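## Task

Move just the green bin and the blue bin over the benches to the bench edge where the hook currently rests, then put the hook back in its current spot, lying flat on the bench with its handle sticking out past that edge. Every other object must finish on the same support it sits on now. Anything held in place only by a robot at the end does not count. Finish with every gripper open and every arm moved away.

## Robot and tools

SETUP. Four identical i2rt Big YAM arms, named arm1, arm2, arm3 and arm4, share the benches. Each has six revolute joints, a two-finger gripper and a wrist camera (arm1_cam_wrist to arm4_cam_wrist). Two fixed room cameras, room_a and room_b, look over the whole area. With joints 1 and 6 at zero and the hand level and pointing ahead, the wrist camera rides on top of the hand looking at the fingertips. Reach is roughly 1.0 m from the joint-1 axis. Joints move at different speeds, so the hand can sweep a wide curve between postures. Loose objects may occasionally get a small nudge from outside.

FRAME. One shared scene frame, origin on the floor, +z up. The hand point is midway between the fingertips; the hand's z axis runs along the fingers and the fingers close along its y axis. Camera calibrations (intrinsics K, distortion, T_world_to_cam in metres, pos_world) are supplied per camera; wrist cameras are fisheye 616x616, room cameras 896x504. Real cameras can differ from these by a couple of degrees and millimetres, and wrist poses inherit errors from joint readings.

execute_actions. Argument actions is a list holding one action or none. An action is an object keyed by arm name; under each name is a joints object mapping joint names to absolute target values (not offsets). Names and ranges: joint1_rad -2.879 to 2.879 (rotation about the foot, positive counter-clockwise seen from above, 0 faces where the foot faces); joint2_rad 0 to 3.141 (shoulder, 0 is upper arm pointing back roughly level, increasing lifts it up then forward); joint3_rad 0 to 3.019 (elbow, 0 fully folded, increasing opens); joint4_rad -1.692 to 1.57 (hand pitch, positive tips fingers up); joint5_rad -1.57 to 1.57 (hand yaw, positive toward the arm's right); joint6_rad -2.094 to 2.094 (hand roll, positive clockwise viewed from behind the hand). These are radians. gripper_m is the fingertip gap in metres, 0 to 0.093. Done tolerances: ±0.045, ±0.14, ±0.09, ±0.055, ±0.03, ±0.035 rad and ±0.003 m. You may name any subset of arms and joints; all listed motions start at once and may finish at different times, and one action runs at most 15 s. Joints left out keep pushing toward earlier targets. An unknown key or a value outside its range rejects the whole call and nothing moves. Optional cameras lists which images to return (names above, or "all"; omitted or null means all, [] means none); images arrive in the order given by the pictures line. An empty actions list just reports state and images.

wait. seconds from 0 to 10; commands nothing new and returns state and images like an empty action.

zoom_image. camera plus region [x0, y0, x1, y1] in pixels of that camera's most recent full image, top-left is (0,0), at most 504 by 504; gives a sharper close-up.

finished_scene. scene is the number of the scene being ended (1 or 2). It is final and reports whether the goal was met; the next task then appears. Only call it once the goal holds stably with grippers released and arms clear. Replying without any tool call ends everything.

READING RESULTS. joint_status tells how each commanded motion ended. off_target: stopped short and may still push. contact_stop or time_out: the joint gave up its old target and holds where it stopped, but after time_out a joint may keep a target (its own or one limited to 0.375, 0.375, 0.113, 0.225, 0.075, 0.3 rad from its position for joints 1 to 6) and resume if the path frees up; on_its_own lists such joints. In on_its_own, held at is the target being held, not the current position. To stop a push, command the joint its reported position. A tiny change from the current position may produce no motion. "joint command not followed", often with a cause line, means a self- and inter-arm collision check blocked that arm's joint targets (the gripper target still runs); those joints show not_followed and the arm may retry them on later actions until new acceptable targets arrive. Empty calls never show this line. A joint carrying a load slowly sags. If a call reports a stop, later motion calls in the same reply are skipped.

HEAT. Holding loads, even while you think, warms motors. MOTOR HOT appears from 85 °C; at 100 °C the whole arm and its gripper go limp until cooled, reported as OVER-TEMPERATURE FAULT, and unfinished keys show limit_stop_at_motor_heat; resend those targets afterwards. Some heat persists into the next scene.

TIMING. Arms do not wait for one another.

AVOID. Pushing objects off the work area or onto the floor (ends the scene). Pressing two arms hard together (ends the run); hits between arms can also end it, and the collision check ignores fingers, gripper housings and wrist cameras and may react late. No state line reports arms touching. The arm does not stop on contact and can squeeze or push hard, which also overheats motors. Avoid drops, slips, slams and forceful shoves of objects.

Each tool is called as name(argument=value, ...) on one line, values as JSON.

## Session

execute_actions(actions=[])

Scene clock: 0.00 s.
arm1.joint_positions: joint1_rad=-0.136 joint2_rad=+0.390 joint3_rad=+1.594 joint4_rad=-1.341 joint5_rad=+0.075 joint6_rad=-0.201 gripper_m=+0.094
arm1.joint_status: not commanded
arm1.hand: x=-0.4473 y=-1.1192 z=+1.4584 quat_wxyz=(-0.531, +0.563, -0.501, -0.389) (m; scene frame)
arm2.joint_positions: joint1_rad=+0.880 joint2_rad=+0.304 joint3_rad=+1.319 joint4_rad=-1.323 joint5_rad=+0.127 joint6_rad=-0.086 gripper_m=+0.095
arm2.joint_status: not commanded
arm2.hand: x=+0.4031 y=-1.0834 z=+1.3127 quat_wxyz=(-0.317, +0.729, -0.342, -0.502) (m; scene frame)
arm3.joint_positions: joint1_rad=-0.199 joint2_rad=+0.549 joint3_rad=+1.525 joint4_rad=-1.400 joint5_rad=+0.067 joint6_rad=+0.363 gripper_m=+0.095
arm3.joint_status: not commanded
arm3.hand: x=-0.5027 y=+1.0331 z=+1.3582 quat_wxyz=(-0.366, -0.774, -0.331, +0.397) (m; scene frame)
arm4.joint_positions: joint1_rad=-0.112 joint2_rad=+0.259 joint3_rad=+1.373 joint4_rad=-1.218 joint5_rad=-0.097 joint6_rad=+0.289 gripper_m=+0.095
arm4.joint_status: not commanded
arm4.hand: x=+0.4316 y=+1.1086 z=+1.3725 quat_wxyz=(-0.510, -0.623, -0.396, +0.442) (m; scene frame)
pictures: arm1_cam_wrist, arm2_cam_wrist, arm3_cam_wrist, arm4_cam_wrist, room_a, room_b
camera_calibration (this result's frames):
arm1_cam_wrist: T_world_to_cam=[[0.978065, -0.0797041, 0.192448, 0.0661338], [0.0839157, -0.694839, -0.714252, 0.306142], [0.190649, 0.714735, -0.67291, 1.99073], [0, 0, 0, 1]] pos_world=[-0.469906, -1.20486, 1.54552]
arm2_cam_wrist: T_world_to_cam=[[0.809781, 0.574107, 0.121064, 0.134926], [0.524741, -0.616328, -0.587185, -0.103175], [-0.262492, 0.539018, -0.800348, 1.86273], [0, 0, 0, 1]] pos_world=[0.433832, -1.1451, 1.41392]
arm3_cam_wrist: T_world_to_cam=[[-0.800079, 0.51864, -0.301473, -0.53476], [0.599234, 0.667372, -0.442191, 0.215149], [-0.0281429, -0.53444, -0.844738, 1.80977], [0, 0, 0, 1]] pos_world=[-0.505843, 1.10098, 1.4627]
arm4_cam_wrist: T_world_to_cam=[[-0.94541, 0.1538, -0.287306, 0.627446], [0.320026, 0.604548, -0.729456, 0.197551], [0.0614999, -0.78158, -0.620766, 1.8163], [0, 0, 0, 1]] pos_world=[0.41827, 1.20366, 1.45187]
Images, in order (width x height): arm1_cam_wrist 616x616, arm2_cam_wrist 616x616, arm3_cam_wrist 616x616, arm4_cam_wrist 616x616, room_a 896x504, room_b 896x504.

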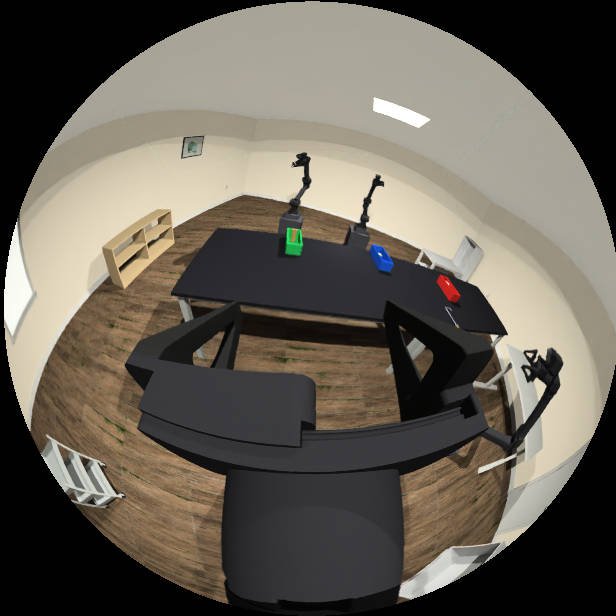

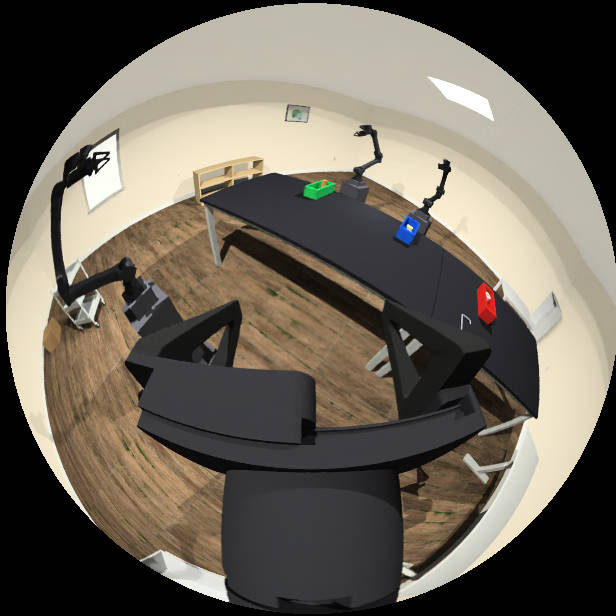

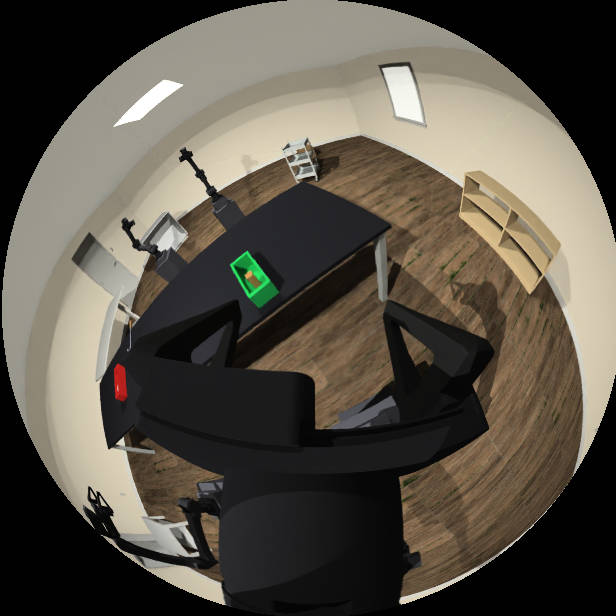

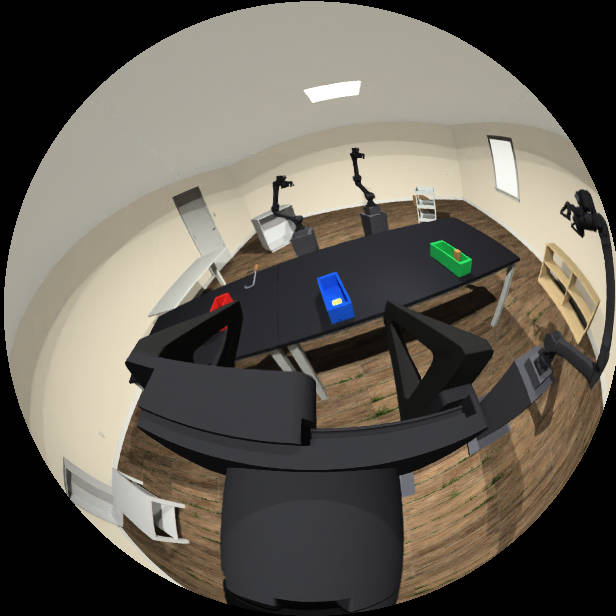

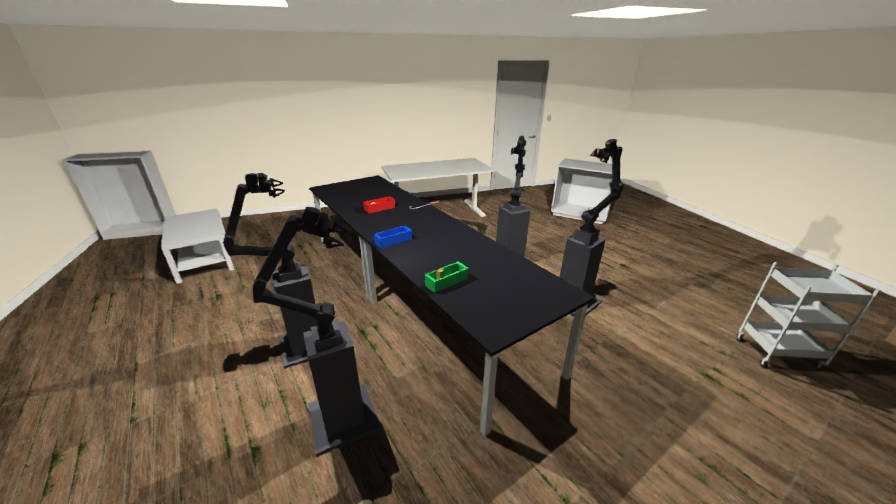

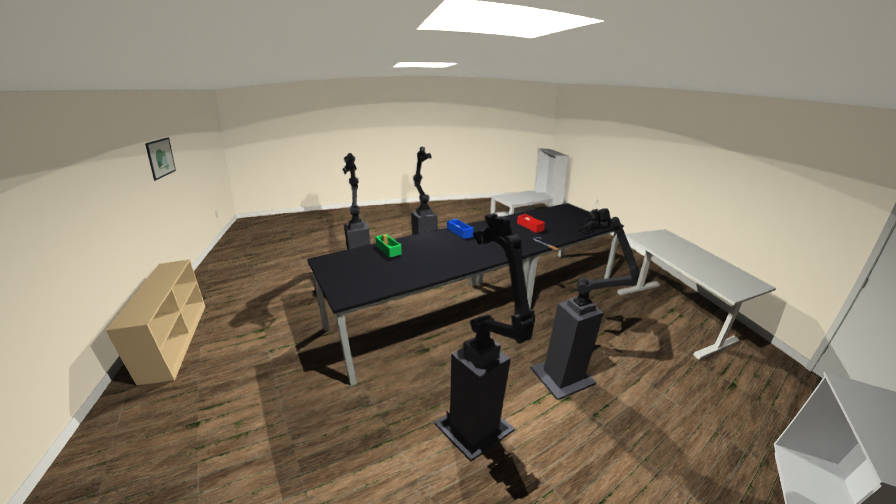

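execute_actions(actions=[{"arm2":{"joints":{"joint1_rad":-0.605,"joint2_rad":1.8,"joint3_rad":1.52,"joint4_rad":0.855,"joint5_rad":-0.78,"joint6_rad":0}},"arm3":{"joints":{"joint1_rad":0.19,"joint2_rad":1.3,"joint3_rad":0.7,"joint4_rad":0.8,"joint5_rad":0,"joint6_rad":0,"gripper_m":0.06}},"arm4":{"joints":{"joint1_rad":0.05,"joint2_rad":1.3,"joint3_rad":0.7,"joint4_rad":0.82,"joint5_rad":0,"joint6_rad":0,"gripper_m":0.06}},"arm1":{"joints":{"joint1_rad":0,"joint2_rad":1.2,"joint3_rad":1.4,"joint4_rad":-0.6,"joint5_rad":0.6,"joint6_rad":0}}}], cameras=[])

execute_actions(actions=[{"arm2":{"joints":{"joint2_rad":2.32}},"arm3":{"joints":{"joint2_rad":1.8}},"arm4":{"joints":{"joint2_rad":1.82}}}], cameras=["arm2_cam_wrist","arm3_cam_wrist","arm4_cam_wrist"])

Scene clock: 3.27 s.
arm1.joint_positions: joint1_rad=-0.007 joint2_rad=+1.207 joint3_rad=+1.391 joint4_rad=-0.624 joint5_rad=+0.597 joint6_rad=-0.011 gripper_m=+0.094
arm1.joint_status: all done
arm1.hand: x=-0.4225 y=-0.6670 z=+1.2845 quat_wxyz=(-0.528, +0.499, -0.653, -0.213) (m; scene frame)
arm2.joint_positions: joint1_rad=-0.608 joint2_rad=+1.802 joint3_rad=+1.501 joint4_rad=+0.831 joint5_rad=-0.777 joint6_rad=-0.005 gripper_m=+0.095
arm2.joint_status: all done
arm2.hand: x=+0.8778 y=-0.5998 z=+1.2226 quat_wxyz=(-0.671, +0.478, -0.299, -0.481) (m; scene frame)
arm3.joint_positions: joint1_rad=+0.192 joint2_rad=+1.307 joint3_rad=+0.698 joint4_rad=+0.774 joint5_rad=+0.002 joint6_rad=+0.016 gripper_m=+0.060
arm3.joint_status: all done
arm3.hand: x=-0.4087 y=+0.6468 z=+1.0926 quat_wxyz=(-0.556, -0.455, -0.460, +0.522) (m; scene frame)
arm4.joint_positions: joint1_rad=+0.048 joint2_rad=+1.289 joint3_rad=+0.681 joint4_rad=+0.802 joint5_rad=-0.004 joint6_rad=+0.018 gripper_m=+0.060
arm4.joint_status: all done
arm4.hand: x=+0.3882 y=+0.6573 z=+1.1101 quat_wxyz=(-0.529, -0.464, -0.426, +0.569) (m; scene frame)
pictures: none
No camera images: the call's "cameras" was empty. Leave "cameras" out to get every camera's image.

Scene clock: 4.80 s.
arm1.joint_positions: joint1_rad=-0.007 joint2_rad=+1.207 joint3_rad=+1.391 joint4_rad=-0.624 joint5_rad=+0.597 joint6_rad=-0.011 gripper_m=+0.094
arm1.joint_status: not commanded
arm1.hand: x=-0.4225 y=-0.6670 z=+1.2845 quat_wxyz=(-0.528, +0.499, -0.653, -0.213) (m; scene frame)
arm2.joint_positions: joint1_rad=-0.608 joint2_rad=+2.321 joint3_rad=+1.496 joint4_rad=+0.846 joint5_rad=-0.778 joint6_rad=-0.005 gripper_m=+0.095
arm2.joint_status: all done
arm2.hand: x=+0.9298 y=-0.5445 z=+0.8384 quat_wxyz=(-0.511, +0.497, -0.494, -0.499) (m; scene frame)
arm3.joint_positions: joint1_rad=+0.192 joint2_rad=+1.795 joint3_rad=+0.698 joint4_rad=+0.787 joint5_rad=+0.002 joint6_rad=+0.016 gripper_m=+0.060
arm3.joint_status: all done
arm3.hand: x=-0.4045 y=+0.6113 z=+0.8269 quat_wxyz=(-0.430, -0.567, -0.576, +0.402) (m; scene frame)
arm4.joint_positions: joint1_rad=+0.048 joint2_rad=+1.818 joint3_rad=+0.681 joint4_rad=+0.811 joint5_rad=-0.004 joint6_rad=+0.018 gripper_m=+0.060
arm4.joint_status: all done
arm4.hand: x=+0.3819 y=+0.6168 z=+0.8240 quat_wxyz=(-0.400, -0.598, -0.545, +0.431) (m; scene frame)
pictures: arm2_cam_wrist, arm3_cam_wrist, arm4_cam_wrist
camera_calibration (this result's frames):
arm2_cam_wrist: T_world_to_cam=[[0.999776, 0.000321759, 0.0211444, -0.948876], [0.0174563, -0.576926, -0.81661, 0.359542], [0.011936, 0.816796, -0.576803, 1.0396], [0, 0, 0, 1]] pos_world=[0.929979, -0.641407, 0.913314]
arm3_cam_wrist: T_world_to_cam=[[-0.999405, -0.0260407, -0.0226309, -0.375871], [-0.00786217, 0.810606, -0.585539, -0.0117487], [0.0335926, -0.585012, -0.810328, 1.16571], [0, 0, 0, 1]] pos_world=[-0.414899, 0.681692, 0.929225]
arm4_cam_wrist: T_world_to_cam=[[-0.99709, 0.0749921, -0.0136684, 0.341338], [0.0682161, 0.797815, -0.59903, -0.0198055], [-0.0340177, -0.59822, -0.80061, 1.16604], [0, 0, 0, 1]] pos_world=[0.381362, 0.687754, 0.926347]
Images, in order (width x height): arm2_cam_wrist 616x616, arm3_cam_wrist 616x616, arm4_cam_wrist 616x616.

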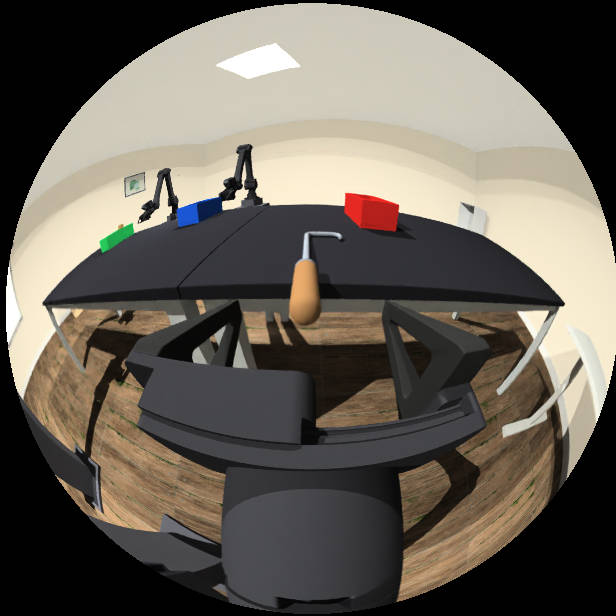

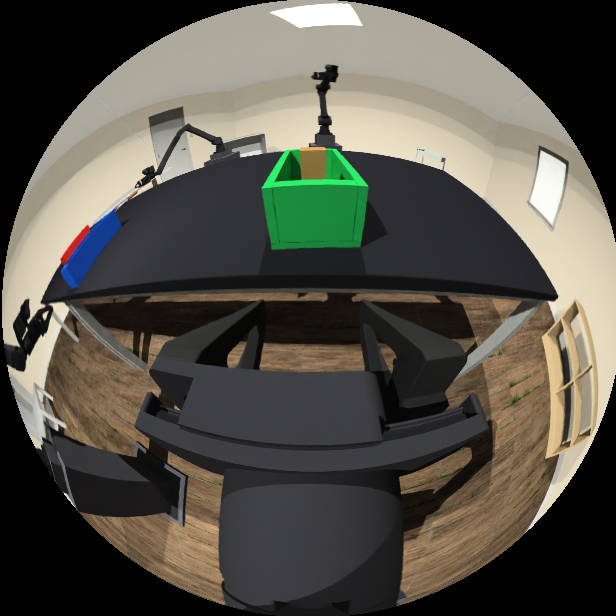

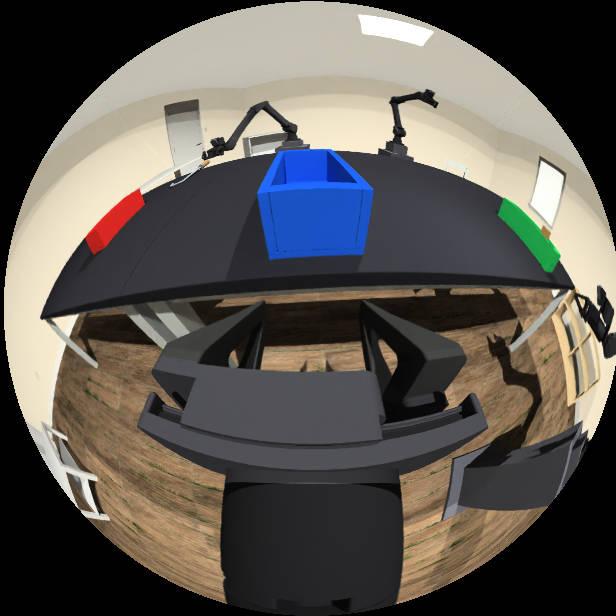

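execute_actions(actions=[{"arm2":{"joints":{"joint1_rad":-0.55,"joint2_rad":2.45,"joint3_rad":1.68,"joint4_rad":0.8,"joint5_rad":-0.73}},"arm3":{"joints":{"joint2_rad":2.01,"joint3_rad":1.09,"joint4_rad":0.65}},"arm4":{"joints":{"joint2_rad":2.03,"joint3_rad":1.09,"joint4_rad":0.65}}}], cameras=["arm2_cam_wrist"])

execute_actions(actions=[{"arm2":{"joints":{"joint1_rad":-0.5,"joint2_rad":2.535,"joint3_rad":1.865,"joint4_rad":0.7,"joint5_rad":-0.68}},"arm3":{"joints":{"joint2_rad":2.14,"joint3_rad":1.33,"joint4_rad":0.55}},"arm4":{"joints":{"joint1_rad":0.07,"joint2_rad":2.155,"joint3_rad":1.33,"joint4_rad":0.55}}}], cameras=["arm2_cam_wrist","arm3_cam_wrist","arm4_cam_wrist"])

Scene clock: 6.57 s.
arm1.joint_positions: joint1_rad=-0.007 joint2_rad=+1.207 joint3_rad=+1.391 joint4_rad=-0.624 joint5_rad=+0.597 joint6_rad=-0.011 gripper_m=+0.094
arm1.joint_status: not commanded
arm1.hand: x=-0.4225 y=-0.6670 z=+1.2845 quat_wxyz=(-0.528, +0.499, -0.653, -0.213) (m; scene frame)
arm2.joint_positions: joint1_rad=-0.545 joint2_rad=+2.444 joint3_rad=+1.635 joint4_rad=+0.815 joint5_rad=-0.732 joint6_rad=-0.005 gripper_m=+0.095
arm2.joint_status: all done
arm2.hand: x=+0.9161 y=-0.4928 z=+0.8003 quat_wxyz=(-0.501, +0.501, -0.494, -0.503) (m; scene frame)
arm3.joint_positions: joint1_rad=+0.192 joint2_rad=+2.007 joint3_rad=+1.069 joint4_rad=+0.663 joint5_rad=+0.002 joint6_rad=+0.016 gripper_m=+0.060
arm3.joint_status: all done
arm3.hand: x=-0.3996 y=+0.4862 z=+0.8268 quat_wxyz=(-0.440, -0.560, -0.568, +0.412) (m; scene frame)
arm4.joint_positions: joint1_rad=+0.048 joint2_rad=+2.030 joint3_rad=+1.070 joint4_rad=+0.658 joint5_rad=-0.004 joint6_rad=+0.016 gripper_m=+0.060
arm4.joint_status: all done
arm4.hand: x=+0.3707 y=+0.4868 z=+0.8234 quat_wxyz=(-0.406, -0.592, -0.540, +0.439) (m; scene frame)
pictures: arm2_cam_wrist
camera_calibration (this result's frames):
arm2_cam_wrist: T_world_to_cam=[[0.999771, 0.0184991, 0.0107197, -0.917104], [0.0195153, -0.584752, -0.810977, 0.348319], [-0.00873397, 0.811001, -0.584979, 0.998181], [0, 0, 0, 1]] pos_world=[0.918815, -0.58888, 0.876225]
Images, in order (width x height): arm2_cam_wrist 616x616.

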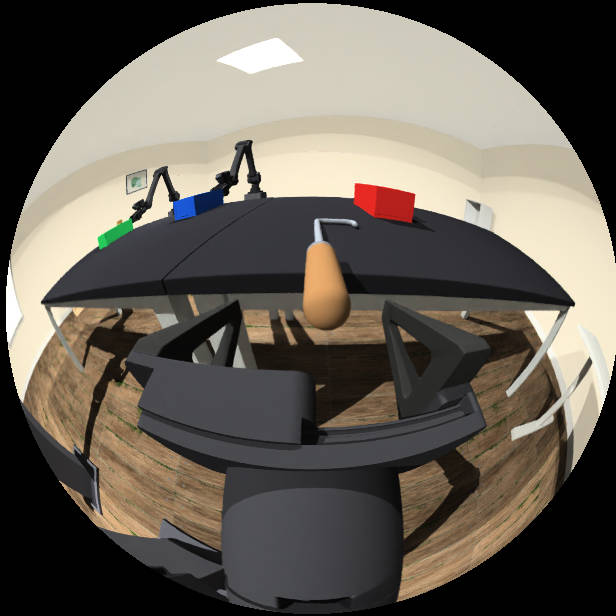

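Scene clock: 7.53 s.
arm1.joint_positions: joint1_rad=-0.007 joint2_rad=+1.207 joint3_rad=+1.391 joint4_rad=-0.624 joint5_rad=+0.597 joint6_rad=-0.011 gripper_m=+0.094
arm1.joint_status: not commanded
arm1.hand: x=-0.4225 y=-0.6670 z=+1.2845 quat_wxyz=(-0.528, +0.499, -0.653, -0.213) (m; scene frame)
arm2.joint_positions: joint1_rad=-0.499 joint2_rad=+2.526 joint3_rad=+1.820 joint4_rad=+0.717 joint5_rad=-0.682 joint6_rad=-0.005 gripper_m=+0.095
arm2.joint_status: all done
arm2.hand: x=+0.9186 y=-0.4400 z=+0.8015 quat_wxyz=(-0.503, +0.500, -0.494, -0.502) (m; scene frame)
arm3.joint_positions: joint1_rad=+0.192 joint2_rad=+2.123 joint3_rad=+1.290 joint4_rad=+0.565 joint5_rad=+0.000 joint6_rad=+0.016 gripper_m=+0.060
arm3.joint_status: all done
arm3.hand: x=-0.3968 y=+0.4200 z=+0.8257 quat_wxyz=(-0.443, -0.558, -0.567, +0.413) (m; scene frame)
arm4.joint_positions: joint1_rad=+0.066 joint2_rad=+2.146 joint3_rad=+1.298 joint4_rad=+0.559 joint5_rad=-0.003 joint6_rad=+0.016 gripper_m=+0.060
arm4.joint_status: all done
arm4.hand: x=+0.3789 y=+0.4173 z=+0.8251 quat_wxyz=(-0.413, -0.584, -0.543, +0.439) (m; scene frame)
pictures: arm2_cam_wrist, arm3_cam_wrist, arm4_cam_wrist
camera_calibration (this result's frames):
arm2_cam_wrist: T_world_to_cam=[[0.999819, 0.0142506, 0.0126348, -0.923979], [0.0185716, -0.582494, -0.812623, 0.383247], [-0.00422065, 0.81271, -0.582653, 0.950851], [0, 0, 0, 1]] pos_world=[0.920707, -0.53636, 0.877126]
arm3_cam_wrist: T_world_to_cam=[[-0.999342, -0.0276574, -0.0234771, -0.371723], [-0.00721984, 0.785818, -0.618415, 0.180557], [0.0355525, -0.617839, -0.785501, 1.04666], [0, 0, 0, 1]] pos_world=[-0.407386, 0.494504, 0.925088]
arm4_cam_wrist: T_world_to_cam=[[-0.998345, 0.0563005, -0.0117255, 0.359982], [0.0511737, 0.776683, -0.627809, 0.179231], [-0.026239, -0.62737, -0.778279, 1.03825], [0, 0, 0, 1]] pos_world=[0.377457, 0.491897, 0.924796]
Images, in order (width x height): arm2_cam_wrist 616x616, arm3_cam_wrist 616x616, arm4_cam_wrist 616x616.

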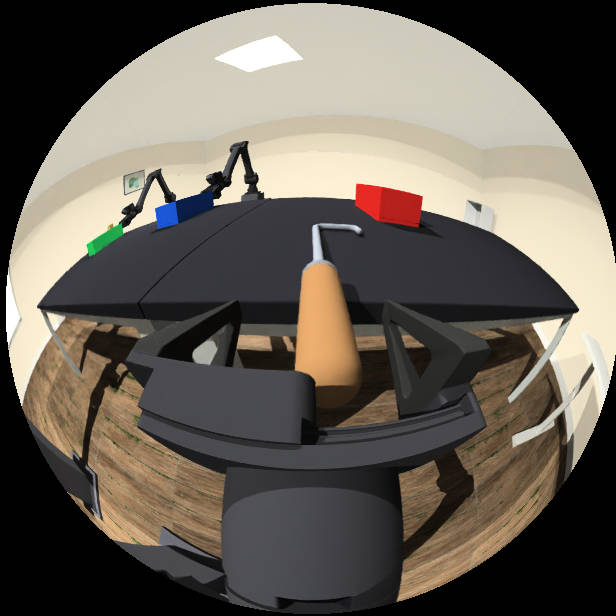

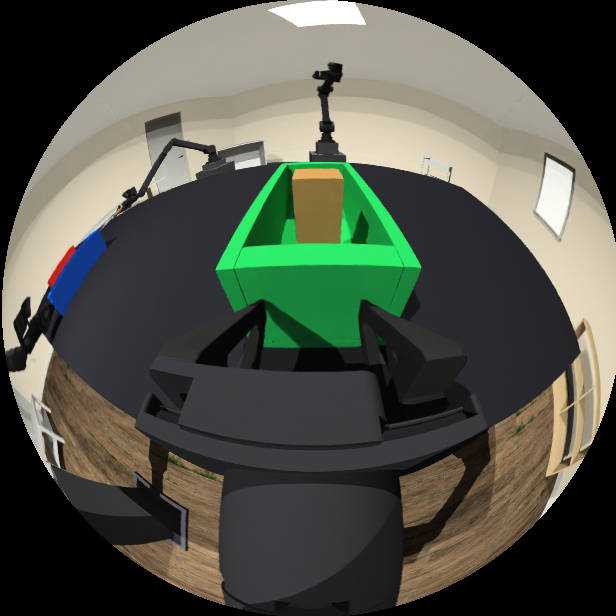

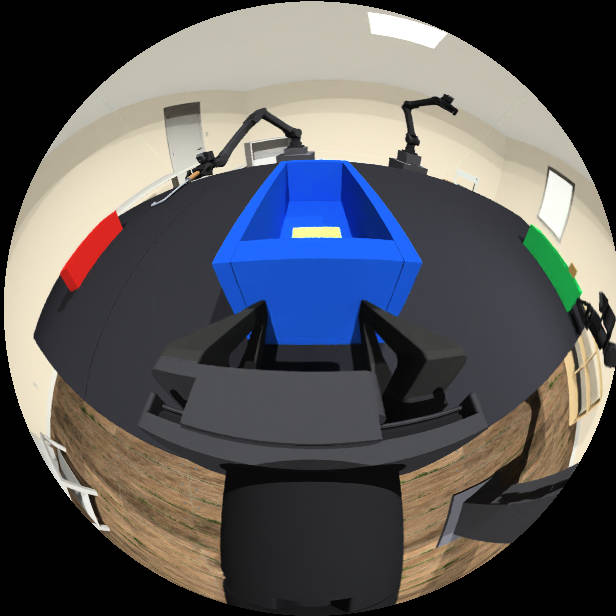

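execute_actions(actions=[{"arm2":{"joints":{"joint1_rad":-0.522,"joint4_rad":0.665,"joint5_rad":-0.695}},"arm3":{"joints":{"joint2_rad":2.28,"joint3_rad":1.63,"joint4_rad":0.39}},"arm4":{"joints":{"joint2_rad":2.295,"joint3_rad":1.63,"joint4_rad":0.39}}}], cameras=["arm2_cam_wrist"])

execute_actions(actions=[{"arm2":{"joints":{"gripper_m":0}},"arm3":{"joints":{"joint2_rad":2.435,"joint3_rad":1.94,"joint4_rad":0.24}},"arm4":{"joints":{"joint2_rad":2.455,"joint3_rad":1.94,"joint4_rad":0.24}}}], cameras=["arm2_cam_wrist"])

Scene clock: 8.83 s.
arm1.joint_positions: joint1_rad=-0.007 joint2_rad=+1.207 joint3_rad=+1.391 joint4_rad=-0.624 joint5_rad=+0.597 joint6_rad=-0.011 gripper_m=+0.094
arm1.joint_status: not commanded
arm1.hand: x=-0.4225 y=-0.6670 z=+1.2845 quat_wxyz=(-0.528, +0.499, -0.653, -0.213) (m; scene frame)
arm2.joint_positions: joint1_rad=-0.515 joint2_rad=+2.526 joint3_rad=+1.820 joint4_rad=+0.683 joint5_rad=-0.692 joint6_rad=-0.005 gripper_m=+0.095
arm2.joint_status: all done
arm2.hand: x=+0.9285 y=-0.4473 z=+0.7945 quat_wxyz=(-0.493, +0.500, -0.507, -0.500) (m; scene frame)
arm3.joint_positions: joint1_rad=+0.192 joint2_rad=+2.267 joint3_rad=+1.590 joint4_rad=+0.404 joint5_rad=+0.000 joint6_rad=+0.016 gripper_m=+0.060
arm3.joint_status: all done
arm3.hand: x=-0.3937 y=+0.3410 z=+0.8286 quat_wxyz=(-0.441, -0.559, -0.568, +0.412) (m; scene frame)
arm4.joint_positions: joint1_rad=+0.066 joint2_rad=+2.289 joint3_rad=+1.598 joint4_rad=+0.398 joint5_rad=-0.003 joint6_rad=+0.016 gripper_m=+0.060
arm4.joint_status: all done
arm4.hand: x=+0.3736 y=+0.3388 z=+0.8276 quat_wxyz=(-0.412, -0.586, -0.544, +0.438) (m; scene frame)
pictures: arm2_cam_wrist
camera_calibration (this result's frames):
arm2_cam_wrist: T_world_to_cam=[[0.999924, 0.00840424, -0.00898057, -0.919201], [-0.00208961, -0.603456, -0.797393, 0.370823], [-0.0121209, 0.797352, -0.603393, 0.969678], [0, 0, 0, 1]] pos_world=[0.931659, -0.541674, 0.872533]
Images, in order (width x height): arm2_cam_wrist 616x616.

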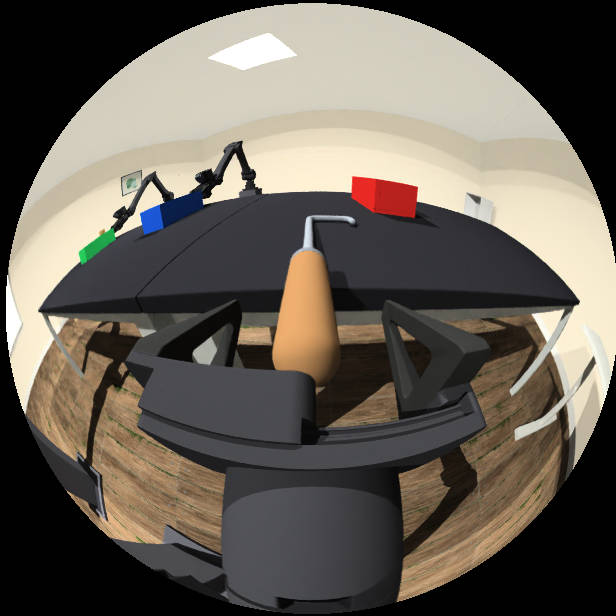

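Scene clock: 9.93 s.
arm1.joint_positions: joint1_rad=-0.007 joint2_rad=+1.207 joint3_rad=+1.391 joint4_rad=-0.624 joint5_rad=+0.597 joint6_rad=-0.011 gripper_m=+0.094
arm1.joint_status: not commanded
arm1.hand: x=-0.4225 y=-0.6670 z=+1.2845 quat_wxyz=(-0.528, +0.499, -0.653, -0.213) (m; scene frame)
arm2.joint_positions: joint1_rad=-0.515 joint2_rad=+2.526 joint3_rad=+1.820 joint4_rad=+0.683 joint5_rad=-0.695 joint6_rad=-0.005 gripper_m=+0.029
arm2.joint_status: gripper_m off_target (ended at +0.029, target +0.000)
arm2.hand: x=+0.9280 y=-0.4473 z=+0.7944 quat_wxyz=(-0.492, +0.500, -0.507, -0.501) (m; scene frame)
arm3.joint_positions: joint1_rad=+0.192 joint2_rad=+2.417 joint3_rad=+1.894 joint4_rad=+0.254 joint5_rad=+0.000 joint6_rad=+0.016 gripper_m=+0.060
arm3.joint_status: all done
arm3.hand: x=-0.3911 y=+0.2741 z=+0.8305 quat_wxyz=(-0.442, -0.559, -0.567, +0.413) (m; scene frame)
arm4.joint_positions: joint1_rad=+0.066 joint2_rad=+2.446 joint3_rad=+1.902 joint4_rad=+0.248 joint5_rad=-0.003 joint6_rad=+0.016 gripper_m=+0.060
arm4.joint_status: all done
arm4.hand: x=+0.3691 y=+0.2727 z=+0.8237 quat_wxyz=(-0.411, -0.586, -0.545, +0.437) (m; scene frame)
pictures: arm2_cam_wrist
camera_calibration (this result's frames):
arm2_cam_wrist: T_world_to_cam=[[0.999892, 0.0110682, -0.00964619, -0.916991], [-0.00100916, -0.603652, -0.797247, 0.369559], [-0.014647, 0.797171, -0.603576, 0.97204], [0, 0, 0, 1]] pos_world=[0.931502, -0.541647, 0.872484]
Images, in order (width x height): arm2_cam_wrist 616x616.

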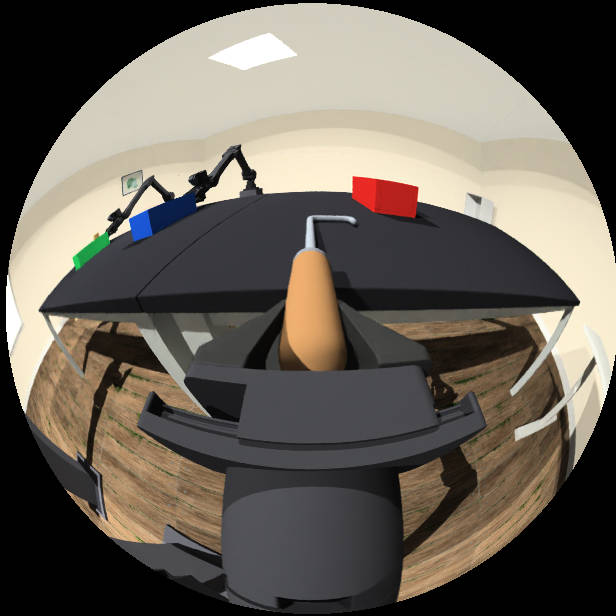

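execute_actions(actions=[{"arm2":{"joints":{"joint6_rad":0.9,"joint2_rad":2.455}},"arm3":{"joints":{"joint2_rad":2.6,"joint3_rad":2.26,"joint4_rad":0.09}},"arm4":{"joints":{"joint2_rad":2.615,"joint3_rad":2.26,"joint4_rad":0.09}}}], cameras=[])

execute_actions(actions=[{"arm2":{"joints":{"joint6_rad":1.58,"joint2_rad":2.4}},"arm3":{"joints":{"joint2_rad":2.77,"joint3_rad":2.59,"joint4_rad":-0.05}},"arm4":{"joints":{"joint2_rad":2.785,"joint3_rad":2.59,"joint4_rad":-0.05}}}], cameras=["arm2_cam_wrist"])

execute_actions(actions=[{"arm2":{"joints":{"joint2_rad":2.12,"joint3_rad":1.7,"joint4_rad":0.56}},"arm3":{"joints":{"joint2_rad":2.4,"joint3_rad":1.94,"joint4_rad":0.24}},"arm4":{"joints":{"joint2_rad":2.4,"joint3_rad":1.94,"joint4_rad":0.24}}}], cameras=[])

execute_actions(actions=[{"arm2":{"joints":{"joint1_rad":0.27,"joint5_rad":0}},"arm3":{"joints":{"joint2_rad":1.2,"joint3_rad":1}},"arm4":{"joints":{"joint2_rad":1.2,"joint3_rad":1}}}], cameras=["arm2_cam_wrist","arm4_cam_wrist","room_a"])

Scene clock: 12.30 s.
arm1.joint_positions: joint1_rad=-0.007 joint2_rad=+1.207 joint3_rad=+1.391 joint4_rad=-0.624 joint5_rad=+0.597 joint6_rad=-0.011 gripper_m=+0.094
arm1.joint_status: not commanded
arm1.hand: x=-0.4225 y=-0.6670 z=+1.2845 quat_wxyz=(-0.528, +0.499, -0.653, -0.213) (m; scene frame)
arm2.joint_positions: joint1_rad=-0.517 joint2_rad=+2.474 joint3_rad=+1.820 joint4_rad=+0.667 joint5_rad=-0.691 joint6_rad=+0.875 gripper_m=+0.029
arm2.joint_status: all done
arm2.hand: x=+0.9325 y=-0.4456 z=+0.8355 quat_wxyz=(-0.245, +0.239, -0.660, -0.668) (m; scene frame)
arm3.joint_positions: joint1_rad=+0.192 joint2_rad=+2.580 joint3_rad=+2.210 joint4_rad=+0.104 joint5_rad=+0.000 joint6_rad=+0.016 gripper_m=+0.060
arm3.joint_status: all done
arm3.hand: x=-0.3889 y=+0.2206 z=+0.8281 quat_wxyz=(-0.443, -0.558, -0.567, +0.414) (m; scene frame)
arm4.joint_positions: joint1_rad=+0.066 joint2_rad=+2.605 joint3_rad=+2.219 joint4_rad=+0.098 joint5_rad=-0.003 joint6_rad=+0.016 gripper_m=+0.060
arm4.joint_status: all done
arm4.hand: x=+0.3655 y=+0.2191 z=+0.8255 quat_wxyz=(-0.414, -0.584, -0.543, +0.439) (m; scene frame)
pictures: none
No camera images: the call's "cameras" was empty. Leave "cameras" out to get every camera's image.

Scene clock: 13.97 s.
arm1.joint_positions: joint1_rad=-0.007 joint2_rad=+1.207 joint3_rad=+1.391 joint4_rad=-0.624 joint5_rad=+0.597 joint6_rad=-0.011 gripper_m=+0.094
arm1.joint_status: not commanded
arm1.hand: x=-0.4225 y=-0.6670 z=+1.2845 quat_wxyz=(-0.528, +0.499, -0.653, -0.213) (m; scene frame)
arm2.joint_positions: joint1_rad=-0.517 joint2_rad=+2.442 joint3_rad=+1.820 joint4_rad=+0.661 joint5_rad=-0.694 joint6_rad=+1.571 gripper_m=+0.029
arm2.joint_status: all done
arm2.hand: x=+0.9329 y=-0.4448 z=+0.8612 quat_wxyz=(-0.008, +0.007, -0.695, -0.719) (m; scene frame)
arm3.joint_positions: joint1_rad=+0.192 joint2_rad=+2.749 joint3_rad=+2.539 joint4_rad=-0.037 joint5_rad=+0.000 joint6_rad=+0.016 gripper_m=+0.060
arm3.joint_status: all done
arm3.hand: x=-0.3875 y=+0.1828 z=+0.8288 quat_wxyz=(-0.449, -0.554, -0.562, +0.419) (m; scene frame)
arm4.joint_positions: joint1_rad=+0.066 joint2_rad=+2.774 joint3_rad=+2.547 joint4_rad=-0.043 joint5_rad=-0.003 joint6_rad=+0.016 gripper_m=+0.060
arm4.joint_status: all done
arm4.hand: x=+0.3631 y=+0.1820 z=+0.8258 quat_wxyz=(-0.419, -0.580, -0.539, +0.445) (m; scene frame)
pictures: arm2_cam_wrist
camera_calibration (this result's frames):
arm2_cam_wrist: T_world_to_cam=[[0.0258594, 0.0432403, -0.99873, 0.853488], [-0.806054, -0.590018, -0.0464156, 0.534812], [-0.591276, 0.806231, 0.0195965, 1.01571], [0, 0, 0, 1]] pos_world=[1.00959, -0.540257, 0.857323]
Images, in order (width x height): arm2_cam_wrist 616x616.

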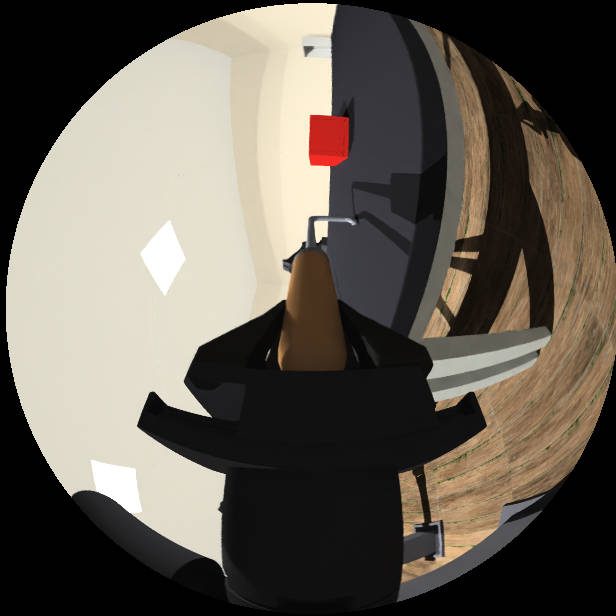

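Scene clock: 15.77 s.
arm1.joint_positions: joint1_rad=-0.007 joint2_rad=+1.207 joint3_rad=+1.391 joint4_rad=-0.624 joint5_rad=+0.597 joint6_rad=-0.011 gripper_m=+0.094
arm1.joint_status: not commanded
arm1.hand: x=-0.4225 y=-0.6670 z=+1.2845 quat_wxyz=(-0.528, +0.499, -0.653, -0.213) (m; scene frame)
arm2.joint_positions: joint1_rad=-0.517 joint2_rad=+2.141 joint3_rad=+1.672 joint4_rad=+0.546 joint5_rad=-0.694 joint6_rad=+1.575 gripper_m=+0.029
arm2.joint_status: all done
arm2.hand: x=+0.9067 y=-0.4776 z=+1.0091 quat_wxyz=(-0.015, +0.014, -0.684, -0.729) (m; scene frame)
arm3.joint_positions: joint1_rad=+0.192 joint2_rad=+2.380 joint3_rad=+1.936 joint4_rad=+0.229 joint5_rad=+0.000 joint6_rad=+0.016 gripper_m=+0.060
arm3.joint_status: all done
arm3.hand: x=-0.3912 y=+0.2645 z=+0.8820 quat_wxyz=(-0.458, -0.547, -0.555, +0.428) (m; scene frame)
arm4.joint_positions: joint1_rad=+0.066 joint2_rad=+2.395 joint3_rad=+1.928 joint4_rad=+0.237 joint5_rad=-0.003 joint6_rad=+0.016 gripper_m=+0.060
arm4.joint_status: all done
arm4.hand: x=+0.3692 y=+0.2649 z=+0.8822 quat_wxyz=(-0.430, -0.571, -0.531, +0.456) (m; scene frame)
pictures: none
No camera images: the call's "cameras" was empty. Leave "cameras" out to get every camera's image.

Scene clock: 18.03 s.
arm1.joint_positions: joint1_rad=-0.007 joint2_rad=+1.207 joint3_rad=+1.391 joint4_rad=-0.624 joint5_rad=+0.597 joint6_rad=-0.011 gripper_m=+0.094
arm1.joint_status: not commanded
arm1.hand: x=-0.4225 y=-0.6670 z=+1.2845 quat_wxyz=(-0.528, +0.499, -0.653, -0.213) (m; scene frame)
arm2.joint_positions: joint1_rad=+0.271 joint2_rad=+2.148 joint3_rad=+1.672 joint4_rad=+0.546 joint5_rad=+0.000 joint6_rad=+1.576 gripper_m=+0.029
arm2.joint_status: all done
arm2.hand: x=+0.3790 y=-0.3183 z=+1.0095 quat_wxyz=(+0.037, +0.028, -0.680, -0.732) (m; scene frame)
arm3.joint_positions: joint1_rad=+0.192 joint2_rad=+1.205 joint3_rad=+1.005 joint4_rad=+0.230 joint5_rad=+0.000 joint6_rad=+0.016 gripper_m=+0.060
arm3.joint_status: all done
arm3.hand: x=-0.4086 y=+0.6213 z=+1.1968 quat_wxyz=(-0.523, -0.490, -0.496, +0.490) (m; scene frame)
arm4.joint_positions: joint1_rad=+0.066 joint2_rad=+1.201 joint3_rad=+1.002 joint4_rad=+0.237 joint5_rad=-0.003 joint6_rad=+0.016 gripper_m=+0.060
arm4.joint_status: all done
arm4.hand: x=+0.3968 y=+0.6261 z=+1.2100 quat_wxyz=(-0.498, -0.504, -0.470, +0.527) (m; scene frame)
pictures: arm2_cam_wrist, arm4_cam_wrist, room_a
camera_calibration (this result's frames):
arm2_cam_wrist: T_world_to_cam=[[-0.011385, 0.0828458, -0.996497, 1.03498], [-0.748065, -0.661995, -0.0464896, 0.125034], [-0.663528, 0.744915, 0.0695109, 0.540807], [0, 0, 0, 1]] pos_world=[0.464157, -0.405828, 0.99958]
arm4_cam_wrist: T_world_to_cam=[[-0.998729, 0.0499022, -0.00707953, 0.36916], [0.0326807, 0.534226, -0.84471, 0.679363], [-0.0383708, -0.843867, -0.535178, 1.31551], [0, 0, 0, 1]] pos_world=[0.396966, 0.728764, 1.28051]
Images, in order (width x height): arm2_cam_wrist 616x616, arm4_cam_wrist 616x616, room_a 896x504.

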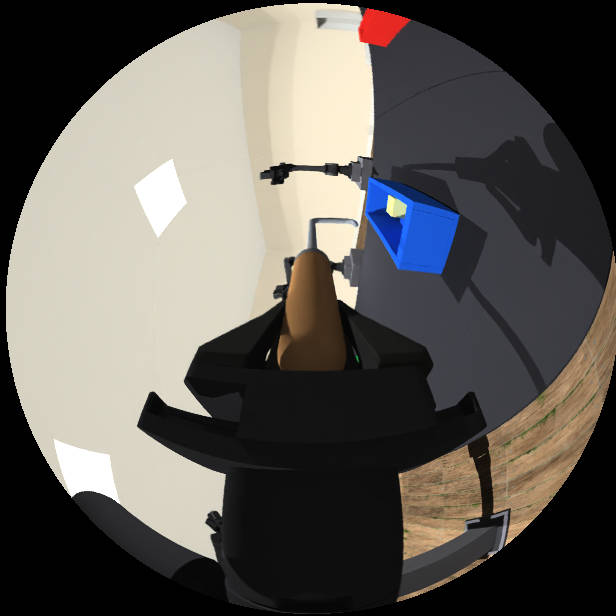

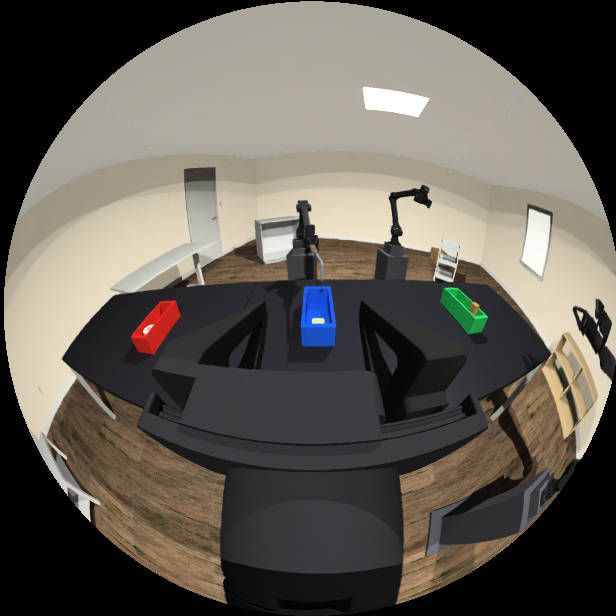

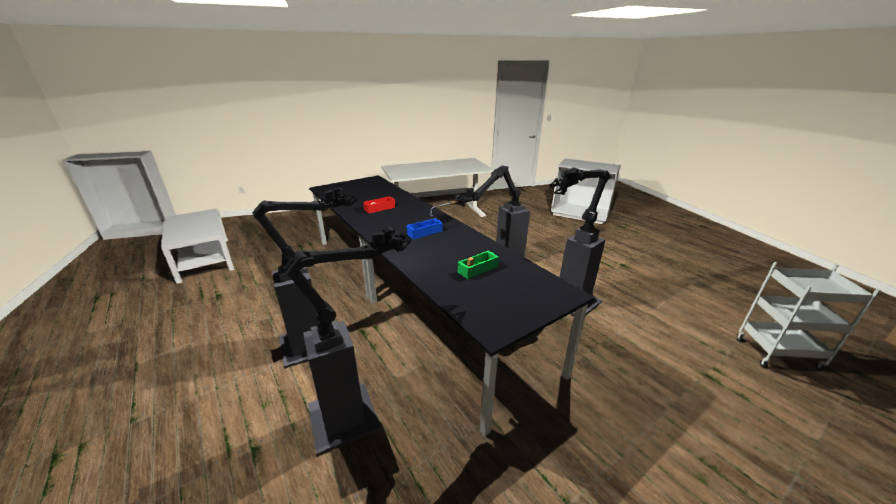

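execute_actions(actions=[{"arm2":{"joints":{"joint1_rad":0.25,"joint4_rad":0.67,"joint2_rad":2.27}}}], cameras=["arm2_cam_wrist"])

execute_actions(actions=[{"arm2":{"joints":{"joint2_rad":2.105,"joint3_rad":1.37,"joint4_rad":0.82}}}], cameras=["arm2_cam_wrist"])

Scene clock: 19.27 s.
arm1.joint_positions: joint1_rad=-0.007 joint2_rad=+1.207 joint3_rad=+1.391 joint4_rad=-0.624 joint5_rad=+0.597 joint6_rad=-0.011 gripper_m=+0.094
arm1.joint_status: not commanded
arm1.hand: x=-0.4225 y=-0.6670 z=+1.2845 quat_wxyz=(-0.528, +0.499, -0.653, -0.213) (m; scene frame)
arm2.joint_positions: joint1_rad=+0.257 joint2_rad=+2.315 joint3_rad=+1.671 joint4_rad=+0.641 joint5_rad=+0.000 joint6_rad=+1.576 gripper_m=+0.029
arm2.joint_status: all done
arm2.hand: x=+0.3899 y=-0.3074 z=+0.8896 quat_wxyz=(+0.031, +0.024, -0.706, -0.707) (m; scene frame)
arm3.joint_positions: joint1_rad=+0.192 joint2_rad=+1.205 joint3_rad=+1.005 joint4_rad=+0.230 joint5_rad=+0.000 joint6_rad=+0.016 gripper_m=+0.060
arm3.joint_status: not commanded
arm3.hand: x=-0.4086 y=+0.6213 z=+1.1968 quat_wxyz=(-0.523, -0.490, -0.496, +0.490) (m; scene frame)
arm4.joint_positions: joint1_rad=+0.066 joint2_rad=+1.201 joint3_rad=+1.002 joint4_rad=+0.237 joint5_rad=-0.003 joint6_rad=+0.016 gripper_m=+0.060
arm4.joint_status: not commanded
arm4.hand: x=+0.3968 y=+0.6261 z=+1.2100 quat_wxyz=(-0.498, -0.504, -0.470, +0.527) (m; scene frame)
pictures: arm2_cam_wrist
camera_calibration (this result's frames):
arm2_cam_wrist: T_world_to_cam=[[-0.00529023, 0.00994892, -0.999937, 0.893001], [-0.756726, -0.653728, -0.0025008, 0.101547], [-0.653711, 0.756664, 0.010987, 0.600097], [0, 0, 0, 1]] pos_world=[0.473857, -0.396572, 0.886605]
Images, in order (width x height): arm2_cam_wrist 616x616.

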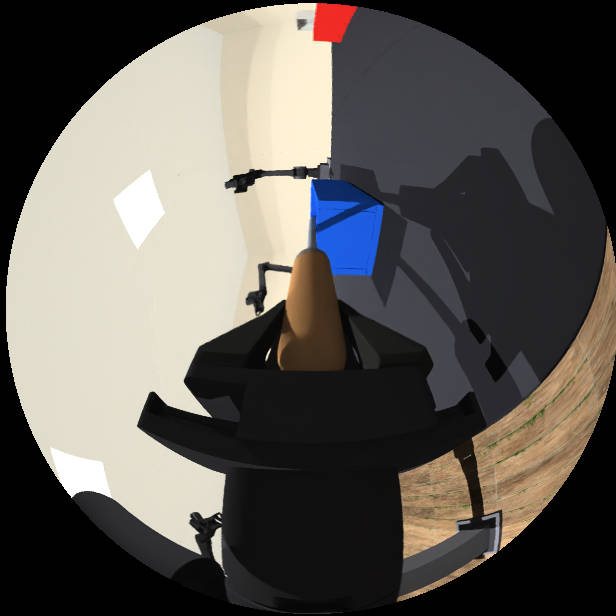

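Scene clock: 20.37 s.
arm1.joint_positions: joint1_rad=-0.007 joint2_rad=+1.207 joint3_rad=+1.391 joint4_rad=-0.624 joint5_rad=+0.597 joint6_rad=-0.011 gripper_m=+0.094
arm1.joint_status: not commanded
arm1.hand: x=-0.4225 y=-0.6670 z=+1.2845 quat_wxyz=(-0.528, +0.499, -0.653, -0.213) (m; scene frame)
arm2.joint_positions: joint1_rad=+0.257 joint2_rad=+2.131 joint3_rad=+1.350 joint4_rad=+0.765 joint5_rad=+0.000 joint6_rad=+1.576 gripper_m=+0.029
arm2.joint_status: all done
arm2.hand: x=+0.3964 y=-0.3892 z=+0.8983 quat_wxyz=(+0.031, +0.024, -0.711, -0.702) (m; scene frame)
arm3.joint_positions: joint1_rad=+0.192 joint2_rad=+1.205 joint3_rad=+1.005 joint4_rad=+0.230 joint5_rad=+0.000 joint6_rad=+0.016 gripper_m=+0.060
arm3.joint_status: not commanded
arm3.hand: x=-0.4086 y=+0.6213 z=+1.1968 quat_wxyz=(-0.523, -0.490, -0.496, +0.490) (m; scene frame)
arm4.joint_positions: joint1_rad=+0.066 joint2_rad=+1.201 joint3_rad=+1.002 joint4_rad=+0.237 joint5_rad=-0.003 joint6_rad=+0.016 gripper_m=+0.060
arm4.joint_status: not commanded
arm4.hand: x=+0.3968 y=+0.6261 z=+1.2100 quat_wxyz=(-0.498, -0.504, -0.470, +0.527) (m; scene frame)
pictures: arm2_cam_wrist
camera_calibration (this result's frames):
arm2_cam_wrist: T_world_to_cam=[[-0.00423947, -0.00336112, -0.999985, 0.896934], [-0.756687, -0.653755, 0.00540538, 0.0458989], [-0.653764, 0.756699, 0.000228257, 0.675823], [0, 0, 0, 1]] pos_world=[0.480362, -0.478373, 0.896518]
Images, in order (width x height): arm2_cam_wrist 616x616.

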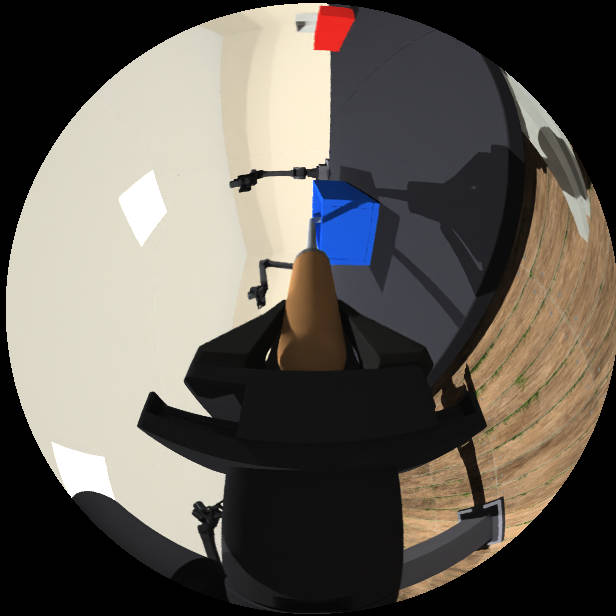

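execute_actions(actions=[{"arm2":{"joints":{"joint2_rad":1.99,"joint3_rad":1.12,"joint4_rad":0.94}}}], cameras=[])

execute_actions(actions=[{"arm2":{"joints":{"joint2_rad":1.88,"joint3_rad":0.89,"joint4_rad":1.055}}}], cameras=[])

execute_actions(actions=[{"arm2":{"joints":{"joint2_rad":1.775,"joint3_rad":0.67,"joint4_rad":1.165}}}], cameras=["arm2_cam_wrist","arm1_cam_wrist"])

Scene clock: 22.83 s.
arm1.joint_positions: joint1_rad=-0.007 joint2_rad=+1.207 joint3_rad=+1.391 joint4_rad=-0.624 joint5_rad=+0.597 joint6_rad=-0.011 gripper_m=+0.094
arm1.joint_status: not commanded
arm1.hand: x=-0.4225 y=-0.6670 z=+1.2845 quat_wxyz=(-0.528, +0.499, -0.653, -0.213) (m; scene frame)
arm2.joint_positions: joint1_rad=+0.257 joint2_rad=+2.026 joint3_rad=+1.110 joint4_rad=+0.886 joint5_rad=+0.000 joint6_rad=+1.576 gripper_m=+0.029
arm2.joint_status: all done
arm2.hand: x=+0.4018 y=-0.4588 z=+0.8866 quat_wxyz=(+0.031, +0.025, -0.716, -0.697) (m; scene frame)
arm3.joint_positions: joint1_rad=+0.192 joint2_rad=+1.205 joint3_rad=+1.005 joint4_rad=+0.230 joint5_rad=+0.000 joint6_rad=+0.016 gripper_m=+0.060
arm3.joint_status: not commanded
arm3.hand: x=-0.4086 y=+0.6213 z=+1.1968 quat_wxyz=(-0.523, -0.490, -0.496, +0.490) (m; scene frame)
arm4.joint_positions: joint1_rad=+0.066 joint2_rad=+1.201 joint3_rad=+1.002 joint4_rad=+0.237 joint5_rad=-0.003 joint6_rad=+0.016 gripper_m=+0.060
arm4.joint_status: not commanded
arm4.hand: x=+0.3968 y=+0.6261 z=+1.2100 quat_wxyz=(-0.498, -0.504, -0.470, +0.527) (m; scene frame)
pictures: none
No camera images: the call's "cameras" was empty. Leave "cameras" out to get every camera's image.

Scene clock: 24.93 s.
arm1.joint_positions: joint1_rad=-0.007 joint2_rad=+1.207 joint3_rad=+1.391 joint4_rad=-0.624 joint5_rad=+0.597 joint6_rad=-0.011 gripper_m=+0.094
arm1.joint_status: not commanded
arm1.hand: x=-0.4225 y=-0.6670 z=+1.2845 quat_wxyz=(-0.528, +0.499, -0.653, -0.213) (m; scene frame)
arm2.joint_positions: joint1_rad=+0.257 joint2_rad=+1.912 joint3_rad=+0.879 joint4_rad=+1.000 joint5_rad=+0.000 joint6_rad=+1.576 gripper_m=+0.029
arm2.joint_status: joint4_rad time_out (moved +0.114 of +0.169); the others done
arm2.hand: x=+0.4076 y=-0.5323 z=+0.8844 quat_wxyz=(+0.031, +0.025, -0.717, -0.696) (m; scene frame)
arm3.joint_positions: joint1_rad=+0.192 joint2_rad=+1.205 joint3_rad=+1.005 joint4_rad=+0.230 joint5_rad=+0.000 joint6_rad=+0.016 gripper_m=+0.060
arm3.joint_status: not commanded
arm3.hand: x=-0.4086 y=+0.6213 z=+1.1968 quat_wxyz=(-0.523, -0.490, -0.496, +0.490) (m; scene frame)
arm4.joint_positions: joint1_rad=+0.066 joint2_rad=+1.201 joint3_rad=+1.002 joint4_rad=+0.237 joint5_rad=-0.003 joint6_rad=+0.016 gripper_m=+0.060
arm4.joint_status: not commanded
arm4.hand: x=+0.3968 y=+0.6261 z=+1.2100 quat_wxyz=(-0.498, -0.504, -0.470, +0.527) (m; scene frame)
pictures: none
No camera images: the call's "cameras" was empty. Leave "cameras" out to get every camera's image.

not run: a stop came earlier in this reply.


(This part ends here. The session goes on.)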